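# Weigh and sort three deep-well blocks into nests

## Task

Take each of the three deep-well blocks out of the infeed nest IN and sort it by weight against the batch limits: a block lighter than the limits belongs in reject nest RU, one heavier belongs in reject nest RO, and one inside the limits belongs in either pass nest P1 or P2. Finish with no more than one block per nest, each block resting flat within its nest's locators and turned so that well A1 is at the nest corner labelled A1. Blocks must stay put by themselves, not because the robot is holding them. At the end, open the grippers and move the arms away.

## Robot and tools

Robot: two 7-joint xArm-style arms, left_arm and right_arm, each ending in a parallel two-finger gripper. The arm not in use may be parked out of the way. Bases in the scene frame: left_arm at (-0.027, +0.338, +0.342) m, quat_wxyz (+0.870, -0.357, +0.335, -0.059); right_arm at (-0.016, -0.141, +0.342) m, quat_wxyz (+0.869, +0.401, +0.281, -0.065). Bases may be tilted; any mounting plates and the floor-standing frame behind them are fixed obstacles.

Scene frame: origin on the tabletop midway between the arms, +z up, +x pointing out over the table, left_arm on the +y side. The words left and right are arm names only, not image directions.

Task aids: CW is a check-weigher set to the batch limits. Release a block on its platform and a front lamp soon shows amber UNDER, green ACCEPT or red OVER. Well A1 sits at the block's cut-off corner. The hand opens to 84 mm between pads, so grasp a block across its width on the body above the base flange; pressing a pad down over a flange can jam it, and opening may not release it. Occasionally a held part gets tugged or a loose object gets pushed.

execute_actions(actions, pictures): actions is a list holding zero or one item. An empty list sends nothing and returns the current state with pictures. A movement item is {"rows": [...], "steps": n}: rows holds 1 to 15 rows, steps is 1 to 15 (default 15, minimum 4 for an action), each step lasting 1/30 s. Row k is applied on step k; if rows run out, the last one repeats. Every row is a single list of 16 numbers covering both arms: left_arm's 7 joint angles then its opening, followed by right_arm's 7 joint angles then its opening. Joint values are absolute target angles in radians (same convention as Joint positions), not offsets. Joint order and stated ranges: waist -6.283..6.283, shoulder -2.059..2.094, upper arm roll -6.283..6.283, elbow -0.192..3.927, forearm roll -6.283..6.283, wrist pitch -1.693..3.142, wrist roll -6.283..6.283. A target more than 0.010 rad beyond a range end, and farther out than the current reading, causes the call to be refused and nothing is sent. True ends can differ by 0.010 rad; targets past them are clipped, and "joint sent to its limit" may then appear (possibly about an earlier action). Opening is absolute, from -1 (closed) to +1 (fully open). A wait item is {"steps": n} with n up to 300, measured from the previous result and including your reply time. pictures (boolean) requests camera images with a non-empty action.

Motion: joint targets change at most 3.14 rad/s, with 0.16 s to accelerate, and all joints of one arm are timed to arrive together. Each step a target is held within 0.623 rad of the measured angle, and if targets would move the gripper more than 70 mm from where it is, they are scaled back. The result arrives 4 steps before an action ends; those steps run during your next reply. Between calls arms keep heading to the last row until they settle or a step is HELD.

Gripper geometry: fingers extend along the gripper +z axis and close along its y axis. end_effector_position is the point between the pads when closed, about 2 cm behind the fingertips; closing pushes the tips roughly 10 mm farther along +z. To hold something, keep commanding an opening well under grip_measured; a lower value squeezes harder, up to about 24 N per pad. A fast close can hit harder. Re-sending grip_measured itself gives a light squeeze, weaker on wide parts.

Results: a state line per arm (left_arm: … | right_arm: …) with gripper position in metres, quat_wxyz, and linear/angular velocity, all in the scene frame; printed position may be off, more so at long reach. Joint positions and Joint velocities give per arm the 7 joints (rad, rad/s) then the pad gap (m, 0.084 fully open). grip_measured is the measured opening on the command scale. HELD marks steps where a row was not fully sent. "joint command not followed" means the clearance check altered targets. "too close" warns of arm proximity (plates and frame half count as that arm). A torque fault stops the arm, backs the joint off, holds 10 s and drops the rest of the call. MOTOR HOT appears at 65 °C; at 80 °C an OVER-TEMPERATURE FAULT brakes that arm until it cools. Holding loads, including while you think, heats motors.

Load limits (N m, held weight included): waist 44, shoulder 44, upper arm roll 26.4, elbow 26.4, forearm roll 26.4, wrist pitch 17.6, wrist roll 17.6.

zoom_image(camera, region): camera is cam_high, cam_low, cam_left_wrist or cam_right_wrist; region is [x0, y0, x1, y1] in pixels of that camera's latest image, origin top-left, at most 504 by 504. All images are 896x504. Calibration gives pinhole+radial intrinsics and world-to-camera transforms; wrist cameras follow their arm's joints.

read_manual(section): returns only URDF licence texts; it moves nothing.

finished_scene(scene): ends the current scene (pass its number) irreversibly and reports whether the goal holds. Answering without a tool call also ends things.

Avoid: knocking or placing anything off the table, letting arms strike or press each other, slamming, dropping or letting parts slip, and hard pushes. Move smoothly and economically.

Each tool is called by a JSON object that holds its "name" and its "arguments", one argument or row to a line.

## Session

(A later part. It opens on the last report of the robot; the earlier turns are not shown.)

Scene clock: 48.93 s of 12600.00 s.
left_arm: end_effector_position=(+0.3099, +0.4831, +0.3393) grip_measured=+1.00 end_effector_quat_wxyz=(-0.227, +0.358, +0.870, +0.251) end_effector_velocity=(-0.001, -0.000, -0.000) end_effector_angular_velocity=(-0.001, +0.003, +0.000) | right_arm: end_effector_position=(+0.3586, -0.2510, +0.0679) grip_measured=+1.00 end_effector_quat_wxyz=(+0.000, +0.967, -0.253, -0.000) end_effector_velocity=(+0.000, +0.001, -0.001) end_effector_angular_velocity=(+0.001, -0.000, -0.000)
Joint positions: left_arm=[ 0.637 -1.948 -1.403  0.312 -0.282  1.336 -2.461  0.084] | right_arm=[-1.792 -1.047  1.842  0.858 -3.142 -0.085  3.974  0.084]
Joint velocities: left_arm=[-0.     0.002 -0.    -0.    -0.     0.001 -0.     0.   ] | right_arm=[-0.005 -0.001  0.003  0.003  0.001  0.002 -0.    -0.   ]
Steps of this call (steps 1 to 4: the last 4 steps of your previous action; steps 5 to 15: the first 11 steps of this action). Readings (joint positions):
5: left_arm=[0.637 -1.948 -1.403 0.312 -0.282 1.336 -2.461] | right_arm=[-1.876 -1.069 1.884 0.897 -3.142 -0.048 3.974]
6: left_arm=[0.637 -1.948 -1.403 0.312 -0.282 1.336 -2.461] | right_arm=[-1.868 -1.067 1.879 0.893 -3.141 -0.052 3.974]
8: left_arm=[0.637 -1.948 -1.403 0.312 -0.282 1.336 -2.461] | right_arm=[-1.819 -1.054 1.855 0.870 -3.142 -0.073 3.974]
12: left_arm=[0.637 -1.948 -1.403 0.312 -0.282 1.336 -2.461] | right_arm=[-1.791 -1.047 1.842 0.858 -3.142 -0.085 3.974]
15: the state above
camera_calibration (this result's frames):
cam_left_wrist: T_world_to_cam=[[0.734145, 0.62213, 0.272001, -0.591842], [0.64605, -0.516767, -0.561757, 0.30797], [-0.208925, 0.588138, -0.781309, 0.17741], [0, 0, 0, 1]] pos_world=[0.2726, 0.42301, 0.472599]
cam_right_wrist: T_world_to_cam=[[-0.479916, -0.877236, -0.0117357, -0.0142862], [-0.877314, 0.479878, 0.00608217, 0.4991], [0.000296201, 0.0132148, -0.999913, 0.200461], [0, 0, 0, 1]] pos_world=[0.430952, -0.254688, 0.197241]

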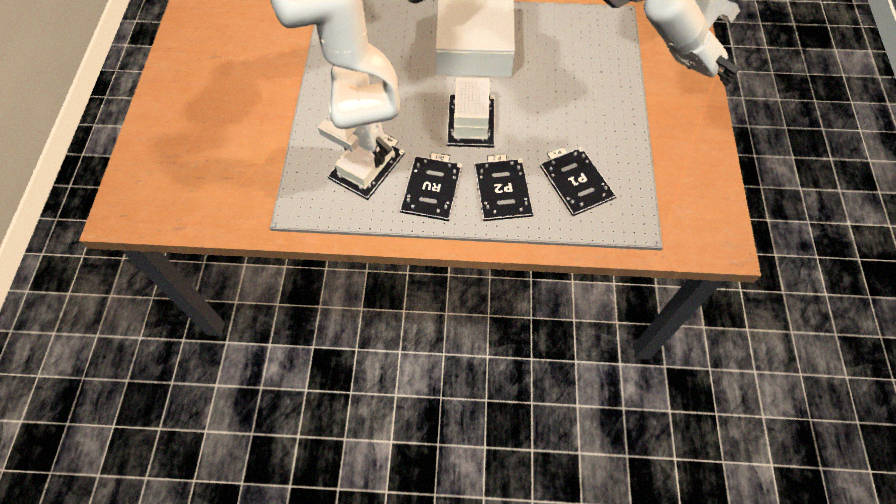

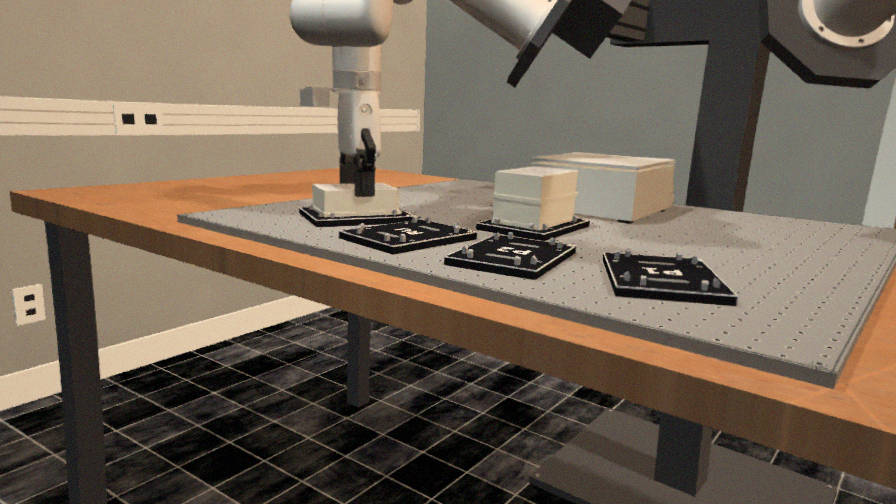

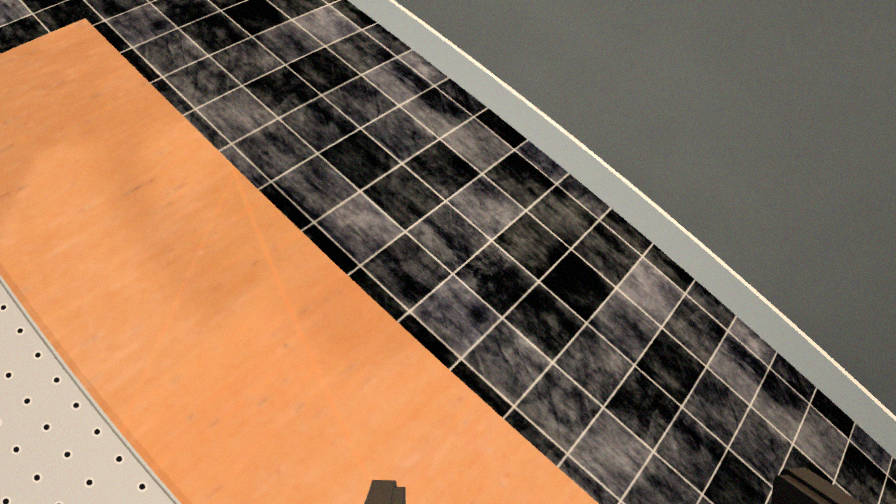

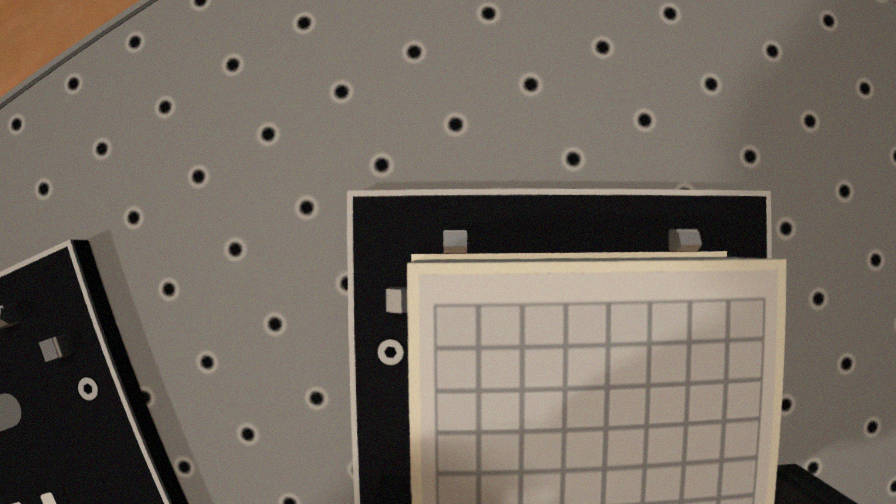

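{"name": "execute_actions", "arguments": {
  "actions": [
    {"rows":[[0.637,-1.948,-1.403,0.312,-0.282,1.336,-2.461,1,-1.5909,-1.0028,1.7304,0.779,-3.1416,-0.1835,3.9737,1]],"steps":9}
  ]
}}

{"name": "execute_actions", "arguments": {
  "actions": [
    {"rows":[[0.637,-1.948,-1.403,0.312,-0.282,1.336,-2.461,1,-1.1931,-1.3192,2.4322,1.0526,-3.1416,-0.6438,1.276,1]],"steps":15}
  ]
}}

{"name": "execute_actions", "arguments": {
  "actions": [
    {"steps":20}
  ]
}}

{"name": "execute_actions", "arguments": {
  "actions": [
    {"rows":[[0.637,-1.948,-1.403,0.312,-0.282,1.336,-2.461,1,-1.4049,-1.5719,2.4589,1.1082,-3.1416,-0.3711,1.276,1]],"steps":15}
  ]
}}

{"name": "execute_actions", "arguments": {
  "actions": [
    {"steps":15}
  ],
  "pictures": true
}}

Scene clock: 49.60 s of 12600.00 s.
left_arm: end_effector_position=(+0.3099, +0.4831, +0.3393) grip_measured=+1.00 end_effector_quat_wxyz=(-0.227, +0.358, +0.870, +0.251) end_effector_velocity=(+0.000, -0.000, +0.000) end_effector_angular_velocity=(-0.001, +0.000, +0.000) | right_arm: end_effector_position=(+0.3573, -0.2550, +0.1013) grip_measured=+1.00 end_effector_quat_wxyz=(+0.003, +0.967, -0.256, -0.001) end_effector_velocity=(+0.035, +0.014, +0.367) end_effector_angular_velocity=(+0.086, -0.112, -0.056)
Joint positions: left_arm=[ 0.637 -1.948 -1.403  0.312 -0.282  1.336 -2.461  0.084] | right_arm=[-1.665 -1.019  1.77   0.805 -3.142 -0.149  3.974  0.084]
Joint velocities: left_arm=[-0.  0.  0.  0.  0.  0.  0.  0.] | right_arm=[ 1.434  0.323 -0.77  -0.484 -0.005 -0.644 -0.     0.   ]
Steps of this call (steps 1 to 4: the last 4 steps of your previous action; steps 5 to 15: the robot went on to your last target; steps 16 to 20: the first 5 steps of this action). Readings (joint positions):
16: left_arm=[0.637 -1.948 -1.403 0.312 -0.282 1.336 -2.461] | right_arm=[-1.791 -1.047 1.842 0.857 -3.142 -0.086 3.974]
17: left_arm=[0.637 -1.948 -1.403 0.312 -0.282 1.336 -2.461] | right_arm=[-1.783 -1.045 1.837 0.853 -3.142 -0.090 3.974]
19: left_arm=[0.637 -1.948 -1.403 0.312 -0.282 1.336 -2.461] | right_arm=[-1.715 -1.030 1.797 0.823 -3.142 -0.126 3.974]
20: the state above

Scene clock: 50.10 s of 12600.00 s.
left_arm: end_effector_position=(+0.3099, +0.4831, +0.3393) grip_measured=+1.00 end_effector_quat_wxyz=(-0.227, +0.358, +0.870, +0.251) end_effector_velocity=(+0.000, +0.000, +0.000) end_effector_angular_velocity=(+0.001, -0.001, +0.001) | right_arm: end_effector_position=(+0.3295, -0.1017, +0.1855) grip_measured=+1.00 end_effector_quat_wxyz=(-0.028, +0.990, +0.141, +0.002) end_effector_velocity=(-0.232, +0.418, +0.207) end_effector_angular_velocity=(+0.053, -0.118, +2.870)
Joint positions: left_arm=[ 0.637 -1.948 -1.403  0.312 -0.282  1.336 -2.461  0.084] | right_arm=[-1.406 -1.152  2.051  0.91  -3.142 -0.398  3.618  0.084]
Joint velocities: left_arm=[-0.    -0.002  0.    -0.     0.     0.001  0.    -0.   ] | right_arm=[ 0.581 -0.452  1.036  0.391  0.001 -0.653 -1.447  0.   ]
Steps of this call (steps 1 to 4: the last 4 steps of your previous action; steps 5 to 15: the first 11 steps of this action). Readings (joint positions):
5: left_arm=[0.637 -1.948 -1.403 0.312 -0.282 1.336 -2.461] | right_arm=[-1.589 -1.003 1.732 0.780 -3.142 -0.184 3.972]
6: left_arm=[0.637 -1.948 -1.403 0.312 -0.282 1.336 -2.461] | right_arm=[-1.586 -1.008 1.738 0.783 -3.142 -0.192 3.962]
8: left_arm=[0.637 -1.948 -1.403 0.312 -0.282 1.336 -2.461] | right_arm=[-1.552 -1.039 1.794 0.808 -3.143 -0.238 3.899]
12: left_arm=[0.637 -1.948 -1.403 0.312 -0.282 1.336 -2.461] | right_arm=[-1.465 -1.106 1.946 0.870 -3.142 -0.331 3.750]
15: the state above

Scene clock: 50.77 s of 12600.00 s.
left_arm: end_effector_position=(+0.3099, +0.4831, +0.3393) grip_measured=+1.00 end_effector_quat_wxyz=(-0.227, +0.358, +0.870, +0.251) end_effector_velocity=(+0.000, -0.000, -0.000) end_effector_angular_velocity=(+0.000, +0.000, -0.001) | right_arm: end_effector_position=(+0.2058, +0.0029, +0.2495) grip_measured=+1.00 end_effector_quat_wxyz=(-0.001, +0.278, +0.961, -0.000) end_effector_velocity=(-0.014, +0.007, +0.006) end_effector_angular_velocity=(-0.001, -0.003, +3.176)
Joint positions: left_arm=[ 0.637 -1.948 -1.403  0.312 -0.282  1.336 -2.461  0.084] | right_arm=[-1.196 -1.317  2.427  1.051 -3.142 -0.642  1.832  0.084]
Joint velocities: left_arm=[-0.     0.001 -0.001  0.     0.    -0.    -0.    -0.   ] | right_arm=[ 0.02  -0.013  0.036  0.016  0.001 -0.022 -3.13  -0.   ]
Kept back: nothing.
Steps of this call (steps 1 to 4: the last 4 steps of your previous action; steps 5 to 20: the robot went on to your last target). Readings (joint positions):
1: left_arm=[0.637 -1.948 -1.403 0.312 -0.282 1.336 -2.461] | right_arm=[-1.387 -1.167 2.086 0.922 -3.142 -0.420 3.567]
2: left_arm=[0.637 -1.948 -1.403 0.312 -0.282 1.336 -2.461] | right_arm=[-1.368 -1.182 2.119 0.935 -3.141 -0.441 3.513]
4: left_arm=[0.637 -1.948 -1.403 0.312 -0.282 1.336 -2.461] | right_arm=[-1.332 -1.210 2.185 0.959 -3.141 -0.483 3.392]
8: left_arm=[0.637 -1.948 -1.403 0.312 -0.282 1.336 -2.461] | right_arm=[-1.264 -1.263 2.306 1.005 -3.141 -0.561 3.076]
20: the state above

Scene clock: 51.13 s of 12600.00 s.
left_arm: end_effector_position=(+0.3099, +0.4831, +0.3393) grip_measured=+1.00 end_effector_quat_wxyz=(-0.227, +0.358, +0.870, +0.251) end_effector_velocity=(+0.000, -0.000, +0.000) end_effector_angular_velocity=(-0.001, +0.000, -0.000) | right_arm: end_effector_position=(+0.2017, -0.0022, +0.1193) grip_measured=+1.00 end_effector_quat_wxyz=(-0.003, +0.005, +1.000, -0.008) end_effector_velocity=(-0.022, -0.015, -0.079) end_effector_angular_velocity=(-0.005, +0.025, +0.206)
Joint positions: left_arm=[ 0.637 -1.948 -1.403  0.312 -0.282  1.336 -2.461  0.084] | right_arm=[-1.406 -1.573  2.459  1.1   -3.142 -0.378  1.285  0.084]
Joint velocities: left_arm=[ 0.  0.  0.  0. -0.  0.  0. -0.] | right_arm=[-0.118 -0.153  0.032  0.014  0.004  0.167 -0.182  0.   ]
Steps of this call (steps 1 to 11: the first 11 steps of this action). Readings (joint positions):
1: left_arm=[0.637 -1.948 -1.403 0.312 -0.282 1.336 -2.461] | right_arm=[-1.196 -1.318 2.428 1.051 -3.142 -0.642 1.728]
2: left_arm=[0.637 -1.948 -1.403 0.312 -0.282 1.336 -2.461] | right_arm=[-1.198 -1.320 2.429 1.052 -3.142 -0.638 1.629]
4: left_arm=[0.637 -1.948 -1.403 0.312 -0.282 1.336 -2.461] | right_arm=[-1.230 -1.359 2.435 1.068 -3.142 -0.589 1.480]
8: left_arm=[0.637 -1.948 -1.403 0.312 -0.282 1.336 -2.461] | right_arm=[-1.357 -1.512 2.451 1.093 -3.142 -0.436 1.341]
11: the state above

Scene clock: 51.63 s of 12600.00 s.
left_arm: end_effector_position=(+0.3099, +0.4831, +0.3393) grip_measured=+1.00 end_effector_quat_wxyz=(-0.227, +0.358, +0.870, +0.251) end_effector_velocity=(-0.000, +0.000, -0.000) end_effector_angular_velocity=(+0.002, -0.000, +0.000) | right_arm: end_effector_position=(+0.2037, +0.0044, +0.1205) grip_measured=+1.00 end_effector_quat_wxyz=(-0.000, +0.000, +1.000, +0.000) end_effector_velocity=(-0.000, -0.001, -0.001) end_effector_angular_velocity=(-0.002, +0.000, +0.001)
Joint positions: left_arm=[ 0.637 -1.948 -1.403  0.312 -0.282  1.336 -2.461  0.084] | right_arm=[-1.405 -1.571  2.459  1.108 -3.142 -0.371  1.276  0.084]
Joint velocities: left_arm=[ 0.    -0.001 -0.001 -0.001 -0.     0.    -0.    -0.   ] | right_arm=[-0.001 -0.003  0.     0.    -0.001  0.001 -0.     0.   ]
Kept back: nothing.
Steps of this call (steps 1 to 4: the last 4 steps of your previous action; steps 5 to 15: the robot went on to your last target). Readings (joint positions):
1: left_arm=[0.637 -1.948 -1.403 0.312 -0.282 1.336 -2.461] | right_arm=[-1.408 -1.575 2.459 1.102 -3.142 -0.375 1.280]
2: left_arm=[0.637 -1.948 -1.403 0.312 -0.282 1.336 -2.461] | right_arm=[-1.406 -1.573 2.459 1.105 -3.142 -0.373 1.278]
4: left_arm=[0.637 -1.948 -1.403 0.312 -0.282 1.336 -2.461] | right_arm=[-1.404 -1.570 2.459 1.109 -3.142 -0.372 1.277]
8: left_arm=[0.637 -1.948 -1.403 0.312 -0.282 1.336 -2.461] | right_arm=[-1.403 -1.570 2.459 1.109 -3.142 -0.371 1.276]
15: the state above
All arms were judged still, so your last target was given up. Only a new action makes them travel on or press farther. Fingers that are still opening or closing keep moving.
camera_calibration (this result's frames):
cam_left_wrist: T_world_to_cam=[[0.734145, 0.62213, 0.272001, -0.591842], [0.64605, -0.516767, -0.561757, 0.30797], [-0.208925, 0.588138, -0.781309, 0.17741], [0, 0, 0, 1]] pos_world=[0.2726, 0.42301, 0.472599]
cam_right_wrist: T_world_to_cam=[[-0.010905, 0.999875, -0.0114396, 0.0322959], [0.999927, 0.010963, 0.00501689, -0.139866], [0.00514168, -0.0113841, -0.999922, 0.248816], [0, 0, 0, 1]] pos_world=[0.138929, -0.027926, 0.249867]

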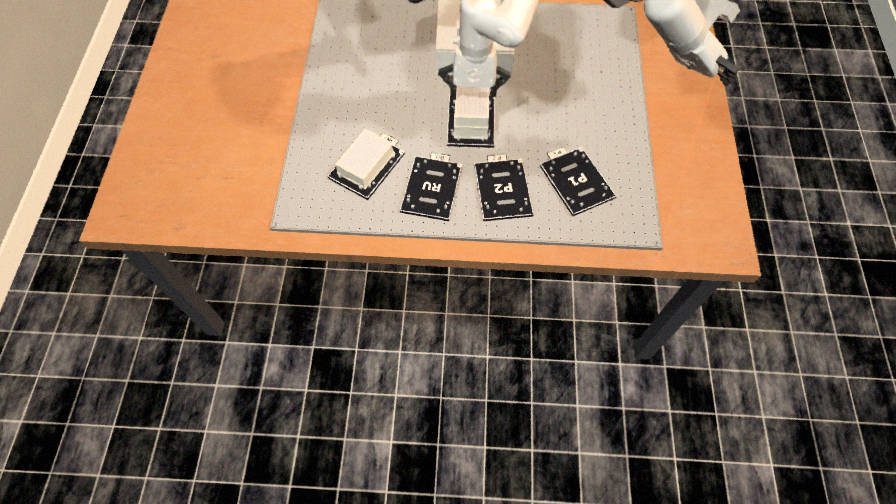

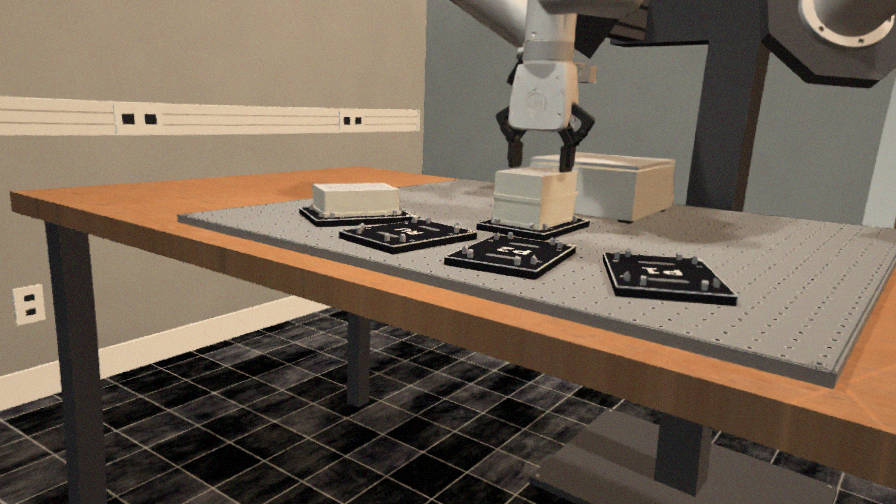

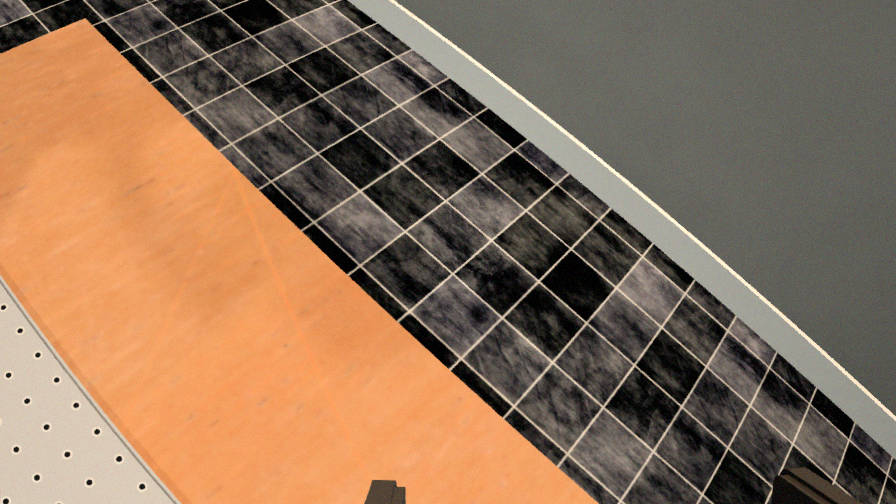

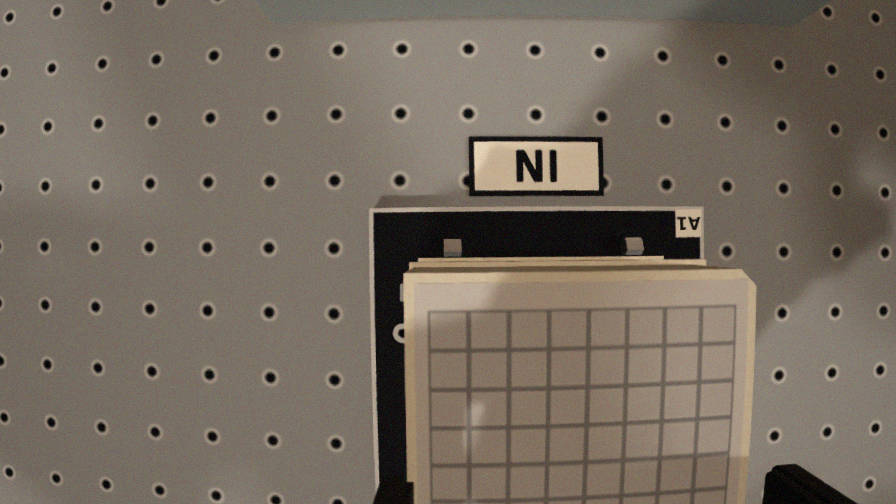

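{"name": "execute_actions", "arguments": {
  "actions": [
    {"rows":[[0.637,-1.948,-1.403,0.312,-0.282,1.336,-2.461,1,-1.407,-1.567,2.454,1.104,-3.1416,-0.369,1.259,1],[0.637,-1.948,-1.403,0.312,-0.282,1.336,-2.461,1,-1.407,-1.567,2.454,1.104,-3.1416,-0.369,1.259,1],[0.637,-1.948,-1.403,0.312,-0.282,1.336,-2.461,1,-1.407,-1.567,2.454,1.104,-3.1416,-0.369,1.259,1],[0.637,-1.948,-1.403,0.312,-0.282,1.336,-2.461,1,-1.422,-1.585,2.4535,1.1135,-3.1416,-0.3555,1.259,1],[0.637,-1.948,-1.403,0.312,-0.282,1.336,-2.461,1,-1.422,-1.585,2.4535,1.1135,-3.1416,-0.3555,1.259,1],[0.637,-1.948,-1.403,0.312,-0.282,1.336,-2.461,1,-1.4365,-1.603,2.453,1.123,-3.1416,-0.342,1.259,1],[0.637,-1.948,-1.403,0.312,-0.282,1.336,-2.461,1,-1.4365,-1.603,2.453,1.123,-3.1416,-0.342,1.259,1],[0.637,-1.948,-1.403,0.312,-0.282,1.336,-2.461,1,-1.451,-1.6215,2.452,1.1335,-3.1416,-0.3285,1.259,1],[0.637,-1.948,-1.403,0.312,-0.282,1.336,-2.461,1,-1.451,-1.6215,2.452,1.1335,-3.1416,-0.3285,1.259,1],[0.637,-1.948,-1.403,0.312,-0.282,1.336,-2.461,1,-1.466,-1.6396,2.4517,1.144,-3.1416,-0.315,1.259,1]],"steps":15}
  ]
}}

{"name": "execute_actions", "arguments": {
  "actions": [
    {"rows":[[0.637,-1.948,-1.403,0.312,-0.282,1.336,-2.461,1,-1.466,-1.6396,2.4517,1.144,-3.1416,-0.315,1.259,-1]],"steps":15}
  ],
  "pictures": true
}}

Scene clock: 52.63 s of 12600.00 s.
left_arm: end_effector_position=(+0.3099, +0.4831, +0.3393) grip_measured=+1.00 end_effector_quat_wxyz=(-0.227, +0.358, +0.870, +0.251) end_effector_velocity=(-0.000, +0.000, +0.000) end_effector_angular_velocity=(+0.001, +0.001, +0.001) | right_arm: end_effector_position=(+0.2058, +0.0024, +0.0940) grip_measured=+1.00 end_effector_quat_wxyz=(-0.000, -0.005, +1.000, -0.000) end_effector_velocity=(+0.000, +0.005, -0.128) end_effector_angular_velocity=(+0.013, -0.004, +0.006)
Joint positions: left_arm=[ 0.637 -1.948 -1.403  0.312 -0.282  1.336 -2.461  0.084] | right_arm=[-1.454 -1.625  2.452  1.135 -3.142 -0.326  1.259  0.084]
Joint velocities: left_arm=[-0.    -0.001 -0.    -0.     0.     0.002 -0.     0.   ] | right_arm=[-0.231 -0.284 -0.01   0.172 -0.     0.208 -0.001 -0.   ]
Steps of this call (steps 1 to 19: nothing new was sent; steps 20 to 30: the first 11 steps of this action). Readings (joint positions):
20: left_arm=[0.637 -1.948 -1.403 0.312 -0.282 1.336 -2.461] | right_arm=[-1.405 -1.572 2.459 1.108 -3.142 -0.371 1.275]
21: left_arm=[0.637 -1.948 -1.403 0.312 -0.282 1.336 -2.461] | right_arm=[-1.405 -1.570 2.458 1.107 -3.142 -0.370 1.269]
23: left_arm=[0.637 -1.948 -1.403 0.312 -0.282 1.336 -2.461] | right_arm=[-1.407 -1.568 2.454 1.105 -3.142 -0.369 1.262]
27: left_arm=[0.637 -1.948 -1.403 0.312 -0.282 1.336 -2.461] | right_arm=[-1.431 -1.596 2.453 1.121 -3.142 -0.347 1.259]
30: the state above

Scene clock: 53.13 s of 12600.00 s.
left_arm: end_effector_position=(+0.3099, +0.4831, +0.3393) grip_measured=+1.00 end_effector_quat_wxyz=(-0.227, +0.358, +0.870, +0.251) end_effector_velocity=(-0.000, +0.000, +0.000) end_effector_angular_velocity=(+0.002, +0.000, +0.001) | right_arm: end_effector_position=(+0.2058, +0.0029, +0.0877) grip_measured=+0.96 end_effector_quat_wxyz=(-0.000, -0.005, +1.000, +0.000) end_effector_velocity=(-0.000, +0.000, +0.000) end_effector_angular_velocity=(+0.001, +0.000, +0.001)
Joint positions: left_arm=[ 0.637 -1.948 -1.403  0.312 -0.282  1.336 -2.461  0.084] | right_arm=[-1.466 -1.639  2.452  1.144 -3.142 -0.315  1.259  0.083]
Joint velocities: left_arm=[ 0.    -0.001 -0.001 -0.     0.     0.001 -0.    -0.   ] | right_arm=[ 0.    -0.     0.001  0.001 -0.001  0.     0.001  0.   ]
Steps of this call (steps 1 to 4: the last 4 steps of your previous action; steps 5 to 15: the first 11 steps of this action). Readings (joint positions):
5: left_arm=[0.637 -1.948 -1.403 0.312 -0.282 1.336 -2.461] | right_arm=[-1.466 -1.640 2.452 1.143 -3.142 -0.315 1.259]
6: left_arm=[0.637 -1.948 -1.403 0.312 -0.282 1.336 -2.461] | right_arm=[-1.466 -1.640 2.452 1.144 -3.142 -0.315 1.259]
8: left_arm=[0.637 -1.948 -1.403 0.312 -0.282 1.336 -2.461] | right_arm=[-1.466 -1.639 2.452 1.144 -3.142 -0.315 1.259]
12: left_arm=[0.637 -1.948 -1.403 0.312 -0.282 1.336 -2.461] | right_arm=[-1.466 -1.639 2.452 1.144 -3.142 -0.315 1.259]
15: the state above
camera_calibration (this result's frames):
cam_left_wrist: T_world_to_cam=[[0.734145, 0.62213, 0.272001, -0.591842], [0.64605, -0.516767, -0.561757, 0.30797], [-0.208925, 0.588138, -0.781309, 0.17741], [0, 0, 0, 1]] pos_world=[0.2726, 0.42301, 0.472599]
cam_right_wrist: T_world_to_cam=[[-0.0213395, 0.99971, -0.0111586, 0.0355523], [0.999756, 0.0214022, 0.00553168, -0.141859], [0.00576889, -0.0110378, -0.999922, 0.21585], [0, 0, 0, 1]] pos_world=[0.141337, -0.0301235, 0.217014]

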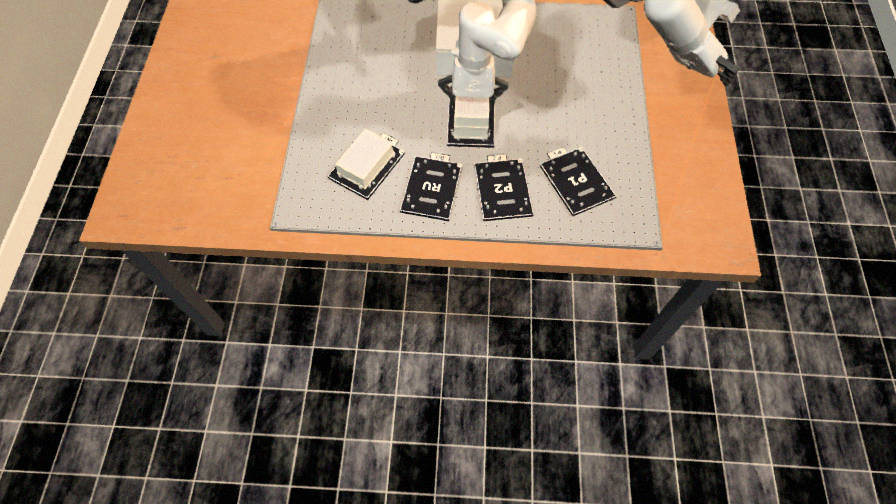

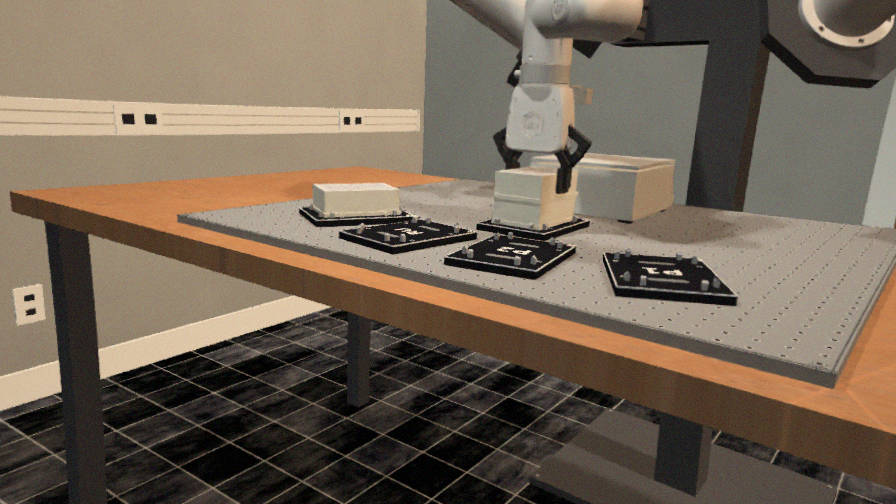

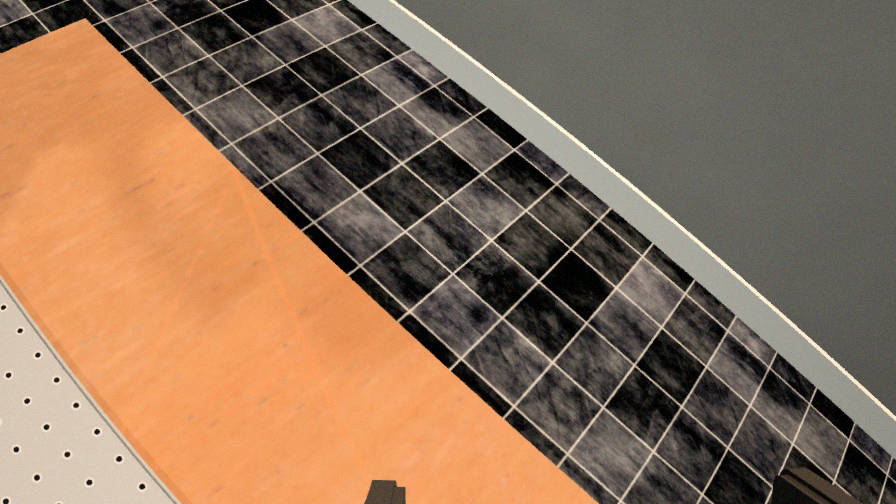

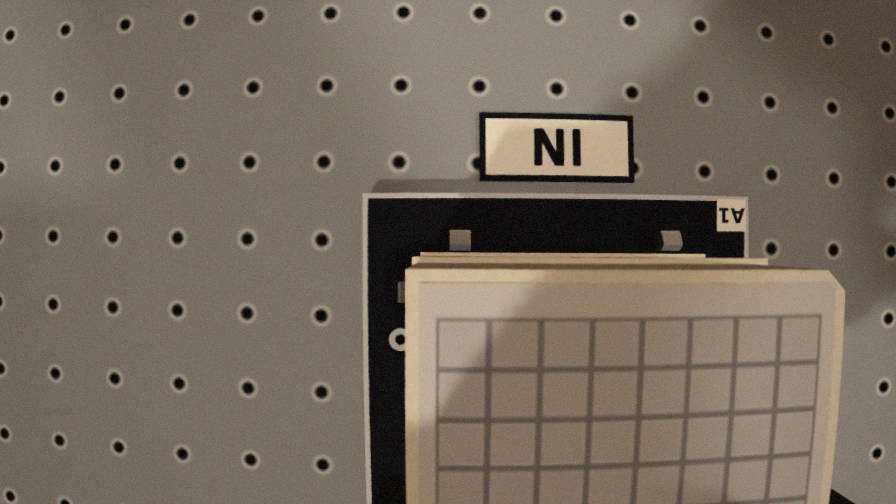

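{"name": "execute_actions", "arguments": {
  "actions": [
    {"rows":[[0.637,-1.948,-1.403,0.312,-0.282,1.336,-2.461,1,-1.407,-1.567,2.454,1.104,-3.1416,-0.369,1.259,-1],[0.637,-1.948,-1.403,0.312,-0.282,1.336,-2.461,1,-1.407,-1.567,2.454,1.104,-3.1416,-0.369,1.259,-1],[0.637,-1.948,-1.403,0.312,-0.282,1.336,-2.461,1,-1.407,-1.567,2.454,1.104,-3.1416,-0.369,1.259,-1],[0.637,-1.948,-1.403,0.312,-0.282,1.336,-2.461,1,-1.407,-1.567,2.454,1.104,-3.1416,-0.369,1.259,-1],[0.637,-1.948,-1.403,0.312,-0.282,1.336,-2.461,1,-1.25,-1.385,2.44,1.067,-3.1416,-0.573,1.276,-1]],"steps":15}
  ]
}}

{"name": "execute_actions", "arguments": {
  "actions": [
    {"rows":[[0.637,-1.948,-1.403,0.312,-0.282,1.336,-2.461,1,-1.0178,-1.6291,2.9456,1.1849,-3.1416,-0.5658,1.8776,-1]],"steps":15}
  ]
}}

{"name": "execute_actions", "arguments": {
  "actions": [
    {"steps":15}
  ]
}}

{"name": "execute_actions", "arguments": {
  "actions": [
    {"rows":[[0.637,-1.948,-1.403,0.312,-0.282,1.336,-2.461,1,-1.037,-1.725,2.943,1.209,-3.1416,-0.493,1.8776,-1],[0.637,-1.948,-1.403,0.312,-0.282,1.336,-2.461,1,-1.037,-1.725,2.943,1.209,-3.1416,-0.493,1.8776,-1],[0.637,-1.948,-1.403,0.312,-0.282,1.336,-2.461,1,-1.037,-1.725,2.943,1.209,-3.1416,-0.493,1.8776,-1],[0.637,-1.948,-1.403,0.312,-0.282,1.336,-2.461,1,-1.037,-1.725,2.943,1.209,-3.1416,-0.493,1.8776,-1],[0.637,-1.948,-1.403,0.312,-0.282,1.336,-2.461,1,-1.037,-1.725,2.943,1.209,-3.1416,-0.493,1.8776,-1],[0.637,-1.948,-1.403,0.312,-0.282,1.336,-2.461,1,-1.037,-1.725,2.943,1.209,-3.1416,-0.493,1.8776,-1],[0.637,-1.948,-1.403,0.312,-0.282,1.336,-2.461,1,-1.041,-1.745,2.9425,1.215,-3.1416,-0.478,1.8776,-1],[0.637,-1.948,-1.403,0.312,-0.282,1.336,-2.461,1,-1.041,-1.745,2.9425,1.215,-3.1416,-0.478,1.8776,-1],[0.637,-1.948,-1.403,0.312,-0.282,1.336,-2.461,1,-1.0452,-1.764,2.942,1.2204,-3.1416,-0.464,1.8776,-1]],"steps":15}
  ]
}}

{"name": "execute_actions", "arguments": {
  "actions": [
    {"rows":[[0.637,-1.948,-1.403,0.312,-0.282,1.336,-2.461,1,-1.0452,-1.764,2.942,1.2204,-3.1416,-0.464,1.8776,1]],"steps":12}
  ]
}}

{"name": "execute_actions", "arguments": {
  "actions": [
    {"rows":[[0.637,-1.948,-1.403,0.312,-0.282,1.336,-2.461,1,-1.029,-1.684,2.944,1.198,-3.1416,-0.524,1.8776,1]],"steps":15}
  ]
}}

{"name": "execute_actions", "arguments": {
  "actions": [
    {"steps":30}
  ],
  "pictures": true
}}

Scene clock: 55.33 s of 12600.00 s.
left_arm: end_effector_position=(+0.3099, +0.4831, +0.3393) grip_measured=+1.00 end_effector_quat_wxyz=(-0.227, +0.358, +0.870, +0.251) end_effector_velocity=(+0.000, +0.000, -0.000) end_effector_angular_velocity=(+0.000, -0.000, -0.001) | right_arm: end_effector_position=(+0.2091, +0.0116, +0.2088) grip_measured=+0.96 end_effector_quat_wxyz=(+0.003, +0.002, +1.000, +0.005) end_effector_velocity=(-0.012, +0.079, +0.346) end_effector_angular_velocity=(+0.234, -0.038, +0.018)
Joint positions: left_arm=[ 0.637 -1.948 -1.403  0.312 -0.282  1.336 -2.461  0.084] | right_arm=[-1.264 -1.401  2.44   1.077 -3.142 -0.549  1.274  0.083]
Joint velocities: left_arm=[-0.     0.    -0.    -0.001  0.    -0.002 -0.     0.   ] | right_arm=[ 0.554  0.636 -0.018 -0.016  0.004 -0.588  0.048  0.   ]
Steps of this call (steps 1 to 4: the last 4 steps of your previous action; steps 5 to 15: the robot went on to your last target; steps 16 to 55: nothing new was sent; steps 56 to 66: the first 11 steps of this action). Readings (joint positions):
56: left_arm=[0.637 -1.948 -1.403 0.312 -0.282 1.336 -2.461] | right_arm=[-1.465 -1.639 2.452 1.144 -3.142 -0.316 1.259]
57: left_arm=[0.637 -1.948 -1.403 0.312 -0.282 1.336 -2.461] | right_arm=[-1.459 -1.631 2.452 1.137 -3.142 -0.323 1.259]
59: left_arm=[0.637 -1.948 -1.403 0.312 -0.282 1.336 -2.461] | right_arm=[-1.425 -1.589 2.453 1.111 -3.142 -0.355 1.259]
63: left_arm=[0.637 -1.948 -1.403 0.312 -0.282 1.336 -2.461] | right_arm=[-1.352 -1.503 2.447 1.086 -3.142 -0.447 1.266]
66: the state above

Scene clock: 55.83 s of 12600.00 s.
left_arm: end_effector_position=(+0.3099, +0.4831, +0.3393) grip_measured=+1.00 end_effector_quat_wxyz=(-0.227, +0.358, +0.870, +0.251) end_effector_velocity=(+0.000, -0.000, +0.000) end_effector_angular_velocity=(-0.000, -0.001, +0.000) | right_arm: end_effector_position=(+0.0573, +0.0434, +0.2048) grip_measured=+0.96 end_effector_quat_wxyz=(+0.004, -0.005, +1.000, +0.009) end_effector_velocity=(-0.534, -0.020, -0.082) end_effector_angular_velocity=(-0.054, +0.054, +0.001)
Joint positions: left_arm=[ 0.637 -1.948 -1.403  0.312 -0.282  1.336 -2.461  0.084] | right_arm=[-1.094 -1.552  2.783  1.148 -3.141 -0.567  1.681  0.083]
Joint velocities: left_arm=[ 0.    -0.     0.001  0.     0.    -0.     0.    -0.   ] | right_arm=[ 0.544 -0.547  1.165  0.262  0.003  0.012  1.363  0.   ]
Steps of this call (steps 1 to 4: the last 4 steps of your previous action; steps 5 to 15: the first 11 steps of this action). Readings (joint positions):
5: left_arm=[0.637 -1.948 -1.403 0.312 -0.282 1.336 -2.461] | right_arm=[-1.250 -1.386 2.441 1.066 -3.142 -0.572 1.277]
6: left_arm=[0.637 -1.948 -1.403 0.312 -0.282 1.336 -2.461] | right_arm=[-1.249 -1.391 2.446 1.068 -3.142 -0.572 1.288]
8: left_arm=[0.637 -1.948 -1.403 0.312 -0.282 1.336 -2.461] | right_arm=[-1.225 -1.420 2.496 1.083 -3.144 -0.571 1.359]
12: left_arm=[0.637 -1.948 -1.403 0.312 -0.282 1.336 -2.461] | right_arm=[-1.148 -1.497 2.667 1.121 -3.141 -0.568 1.544]
15: the state above

Scene clock: 56.33 s of 12600.00 s.
left_arm: end_effector_position=(+0.3099, +0.4831, +0.3393) grip_measured=+1.00 end_effector_quat_wxyz=(-0.227, +0.358, +0.870, +0.251) end_effector_velocity=(-0.000, +0.000, -0.000) end_effector_angular_velocity=(+0.002, +0.001, -0.002) | right_arm: end_effector_position=(-0.0155, +0.0315, +0.1906) grip_measured=+0.96 end_effector_quat_wxyz=(-0.000, +0.001, +1.000, +0.000) end_effector_velocity=(-0.008, -0.003, -0.001) end_effector_angular_velocity=(-0.004, +0.004, +0.014)
Joint positions: left_arm=[ 0.637 -1.948 -1.403  0.312 -0.282  1.336 -2.461  0.084] | right_arm=[-1.019 -1.628  2.944  1.185 -3.142 -0.566  1.877  0.083]
Joint velocities: left_arm=[ 0.     0.    -0.002 -0.     0.    -0.     0.    -0.   ] | right_arm=[ 0.006 -0.005  0.017  0.     0.002  0.     0.002  0.   ]
Kept back: nothing.
Steps of this call (steps 1 to 4: the last 4 steps of your previous action; steps 5 to 15: the robot went on to your last target). Readings (joint positions):
1: left_arm=[0.637 -1.948 -1.403 0.312 -0.282 1.336 -2.461] | right_arm=[-1.076 -1.570 2.822 1.157 -3.141 -0.567 1.727]
2: left_arm=[0.637 -1.948 -1.403 0.312 -0.282 1.336 -2.461] | right_arm=[-1.058 -1.588 2.860 1.165 -3.141 -0.566 1.772]
4: left_arm=[0.637 -1.948 -1.403 0.312 -0.282 1.336 -2.461] | right_arm=[-1.028 -1.618 2.925 1.179 -3.141 -0.566 1.844]
8: left_arm=[0.637 -1.948 -1.403 0.312 -0.282 1.336 -2.461] | right_arm=[-1.018 -1.629 2.944 1.183 -3.142 -0.566 1.876]
15: the state above

Scene clock: 56.70 s of 12600.00 s.
left_arm: end_effector_position=(+0.3099, +0.4831, +0.3393) grip_measured=+1.00 end_effector_quat_wxyz=(-0.227, +0.358, +0.870, +0.251) end_effector_velocity=(-0.001, +0.000, +0.000) end_effector_angular_velocity=(+0.001, +0.001, +0.002) | right_arm: end_effector_position=(-0.0165, +0.0322, +0.1388) grip_measured=+0.96 end_effector_quat_wxyz=(-0.000, +0.000, +1.000, +0.001) end_effector_velocity=(+0.004, -0.019, -0.084) end_effector_angular_velocity=(-0.041, -0.008, +0.002)
Joint positions: left_arm=[ 0.637 -1.948 -1.403  0.312 -0.282  1.336 -2.461  0.084] | right_arm=[-1.044 -1.756  2.942  1.22  -3.142 -0.47   1.878  0.083]
Joint velocities: left_arm=[-0.    -0.001 -0.    -0.001 -0.     0.002 -0.    -0.   ] | right_arm=[-0.043 -0.202 -0.003  0.036  0.     0.129  0.    -0.   ]
Steps of this call (steps 1 to 11: the first 11 steps of this action). Readings (joint positions):
1: left_arm=[0.637 -1.948 -1.403 0.312 -0.282 1.336 -2.461] | right_arm=[-1.019 -1.629 2.944 1.185 -3.142 -0.565 1.877]
2: left_arm=[0.637 -1.948 -1.403 0.312 -0.282 1.336 -2.461] | right_arm=[-1.020 -1.637 2.944 1.188 -3.142 -0.557 1.877]
4: left_arm=[0.637 -1.948 -1.403 0.312 -0.282 1.336 -2.461] | right_arm=[-1.030 -1.687 2.943 1.205 -3.142 -0.518 1.878]
8: left_arm=[0.637 -1.948 -1.403 0.312 -0.282 1.336 -2.461] | right_arm=[-1.039 -1.735 2.943 1.207 -3.142 -0.489 1.878]
11: the state above

Scene clock: 57.10 s of 12600.00 s.
left_arm: end_effector_position=(+0.3099, +0.4831, +0.3393) grip_measured=+1.00 end_effector_quat_wxyz=(-0.227, +0.358, +0.870, +0.251) end_effector_velocity=(+0.000, -0.000, +0.000) end_effector_angular_velocity=(+0.000, -0.000, -0.000) | right_arm: end_effector_position=(-0.0164, +0.0315, +0.1356) grip_measured=+1.00 end_effector_quat_wxyz=(-0.000, +0.000, +1.000, +0.000) end_effector_velocity=(+0.000, -0.002, -0.002) end_effector_angular_velocity=(-0.005, -0.001, +0.001)
Joint positions: left_arm=[ 0.637 -1.948 -1.403  0.312 -0.282  1.336 -2.461  0.084] | right_arm=[-1.045 -1.763  2.942  1.221 -3.142 -0.464  1.878  0.084]
Joint velocities: left_arm=[-0. -0. -0.  0. -0.  0. -0.  0.] | right_arm=[-0.001 -0.004  0.002 -0.002 -0.001  0.001  0.002  0.   ]
Steps of this call (steps 1 to 4: the last 4 steps of your previous action; steps 5 to 12: the first 8 steps of this action). Readings (joint positions):
5: left_arm=[0.637 -1.948 -1.403 0.312 -0.282 1.336 -2.461] | right_arm=[-1.045 -1.764 2.942 1.220 -3.142 -0.464 1.878]
6: left_arm=[0.637 -1.948 -1.403 0.312 -0.282 1.336 -2.461] | right_arm=[-1.045 -1.763 2.942 1.221 -3.142 -0.464 1.878]
8: left_arm=[0.637 -1.948 -1.403 0.312 -0.282 1.336 -2.461] | right_arm=[-1.045 -1.763 2.942 1.221 -3.142 -0.464 1.878]
12: the state above

Scene clock: 57.60 s of 12600.00 s.
left_arm: end_effector_position=(+0.3099, +0.4831, +0.3393) grip_measured=+1.00 end_effector_quat_wxyz=(-0.227, +0.358, +0.870, +0.251) end_effector_velocity=(+0.000, -0.000, +0.000) end_effector_angular_velocity=(-0.000, -0.001, -0.000) | right_arm: end_effector_position=(-0.0160, +0.0309, +0.1674) grip_measured=+1.00 end_effector_quat_wxyz=(+0.000, +0.000, +1.000, -0.001) end_effector_velocity=(+0.002, -0.011, -0.009) end_effector_angular_velocity=(-0.028, -0.006, +0.001)
Joint positions: left_arm=[ 0.637 -1.948 -1.403  0.312 -0.282  1.336 -2.461  0.084] | right_arm=[-1.029 -1.685  2.944  1.197 -3.142 -0.524  1.878  0.084]
Joint velocities: left_arm=[-0.    -0.     0.     0.     0.    -0.001  0.     0.   ] | right_arm=[-0.004 -0.017  0.002 -0.01   0.001 -0.    -0.     0.   ]
Steps of this call (steps 1 to 4: the last 4 steps of your previous action; steps 5 to 15: the first 11 steps of this action). Readings (joint positions):
5: left_arm=[0.637 -1.948 -1.403 0.312 -0.282 1.336 -2.461] | right_arm=[-1.045 -1.763 2.942 1.220 -3.142 -0.465 1.878]
6: left_arm=[0.637 -1.948 -1.403 0.312 -0.282 1.336 -2.461] | right_arm=[-1.044 -1.756 2.942 1.216 -3.142 -0.472 1.878]
8: left_arm=[0.637 -1.948 -1.403 0.312 -0.282 1.336 -2.461] | right_arm=[-1.034 -1.711 2.944 1.201 -3.142 -0.507 1.878]
12: left_arm=[0.637 -1.948 -1.403 0.312 -0.282 1.336 -2.461] | right_arm=[-1.028 -1.681 2.944 1.201 -3.142 -0.523 1.878]
15: the state above

Scene clock: 58.60 s of 12600.00 s.
left_arm: end_effector_position=(+0.3099, +0.4831, +0.3393) grip_measured=+1.00 end_effector_quat_wxyz=(-0.227, +0.358, +0.870, +0.251) end_effector_velocity=(-0.000, +0.000, +0.000) end_effector_angular_velocity=(+0.001, +0.000, +0.000) | right_arm: end_effector_position=(-0.0162, +0.0315, +0.1679) grip_measured=+1.00 end_effector_quat_wxyz=(-0.000, +0.000, +1.000, -0.000) end_effector_velocity=(+0.000, +0.000, +0.000) end_effector_angular_velocity=(+0.001, -0.001, +0.001)
Joint positions: left_arm=[ 0.637 -1.948 -1.403  0.312 -0.282  1.336 -2.461  0.084] | right_arm=[-1.029 -1.684  2.944  1.198 -3.142 -0.524  1.878  0.084]
Joint velocities: left_arm=[ 0.    -0.001 -0.001 -0.    -0.     0.     0.    -0.   ] | right_arm=[ 0.002  0.    -0.     0.     0.    -0.    -0.001  0.   ]
Kept back: nothing.
Steps of this call (steps 1 to 4: the last 4 steps of your previous action; steps 5 to 15: the robot went on to your last target; steps 16 to 30: nothing new was sent). Readings (joint positions):
1: left_arm=[0.637 -1.948 -1.403 0.312 -0.282 1.336 -2.461] | right_arm=[-1.029 -1.685 2.944 1.197 -3.142 -0.524 1.878]
2: left_arm=[0.637 -1.948 -1.403 0.312 -0.282 1.336 -2.461] | right_arm=[-1.029 -1.685 2.944 1.197 -3.142 -0.524 1.878]
4: left_arm=[0.637 -1.948 -1.403 0.312 -0.282 1.336 -2.461] | right_arm=[-1.029 -1.685 2.944 1.198 -3.142 -0.524 1.878]
8: left_arm=[0.637 -1.948 -1.403 0.312 -0.282 1.336 -2.461] | right_arm=[-1.029 -1.684 2.944 1.198 -3.142 -0.524 1.878]
30: the state above
All arms were judged still, so your last target was given up. Only a new action makes them travel on or press farther. Fingers that are still opening or closing keep moving.
camera_calibration (this result's frames):
cam_left_wrist: T_world_to_cam=[[0.734145, 0.62213, 0.272002, -0.591842], [0.64605, -0.516767, -0.561757, 0.30797], [-0.208925, 0.588138, -0.781309, 0.17741], [0, 0, 0, 1]] pos_world=[0.2726, 0.42301, 0.472599]
cam_right_wrist: T_world_to_cam=[[-0.0105827, 0.999862, -0.0127864, 0.0035552], [0.999929, 0.0106526, 0.00540589, 0.0794135], [0.00554135, -0.0127283, -0.999904, 0.297689], [0, 0, 0, 1]] pos_world=[-0.0810198, -0.000611603, 0.297277]

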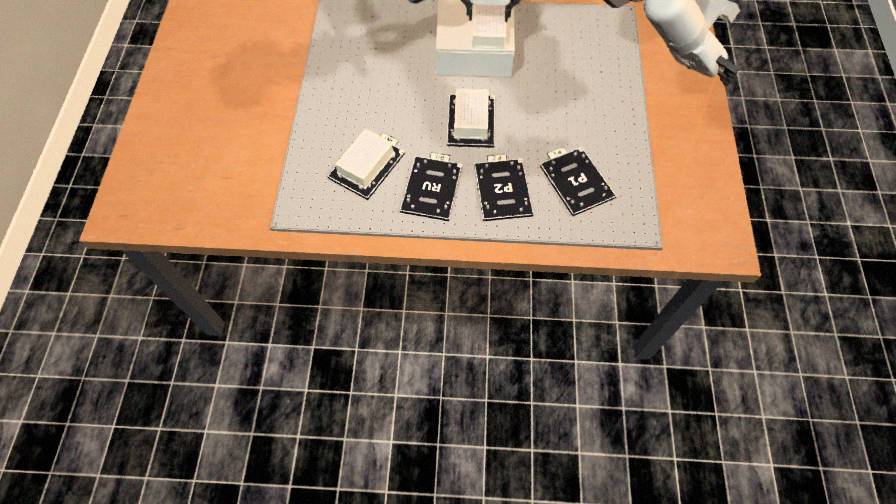

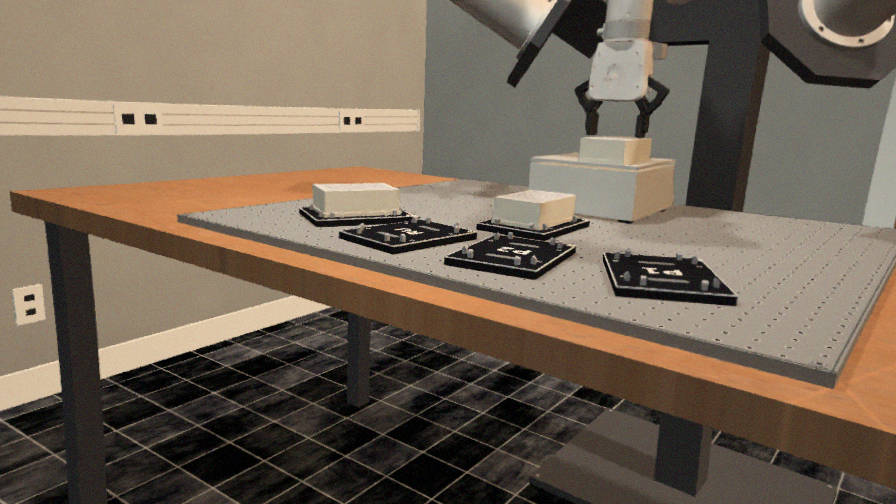

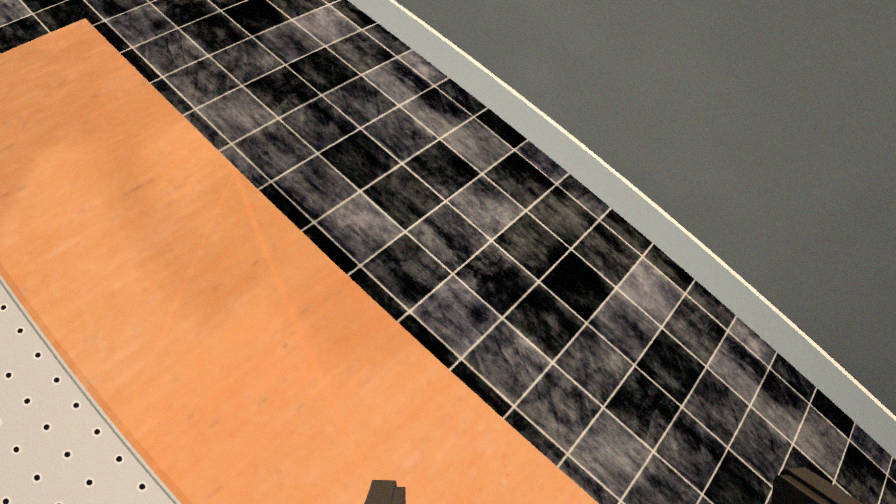

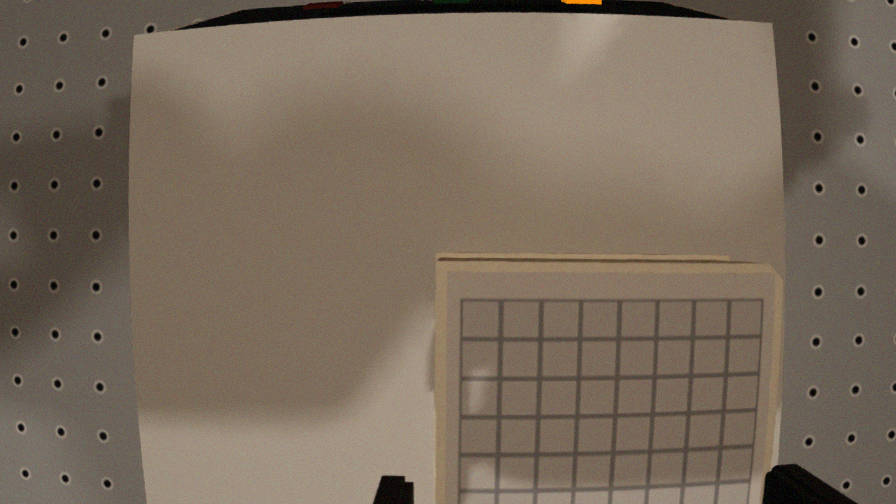

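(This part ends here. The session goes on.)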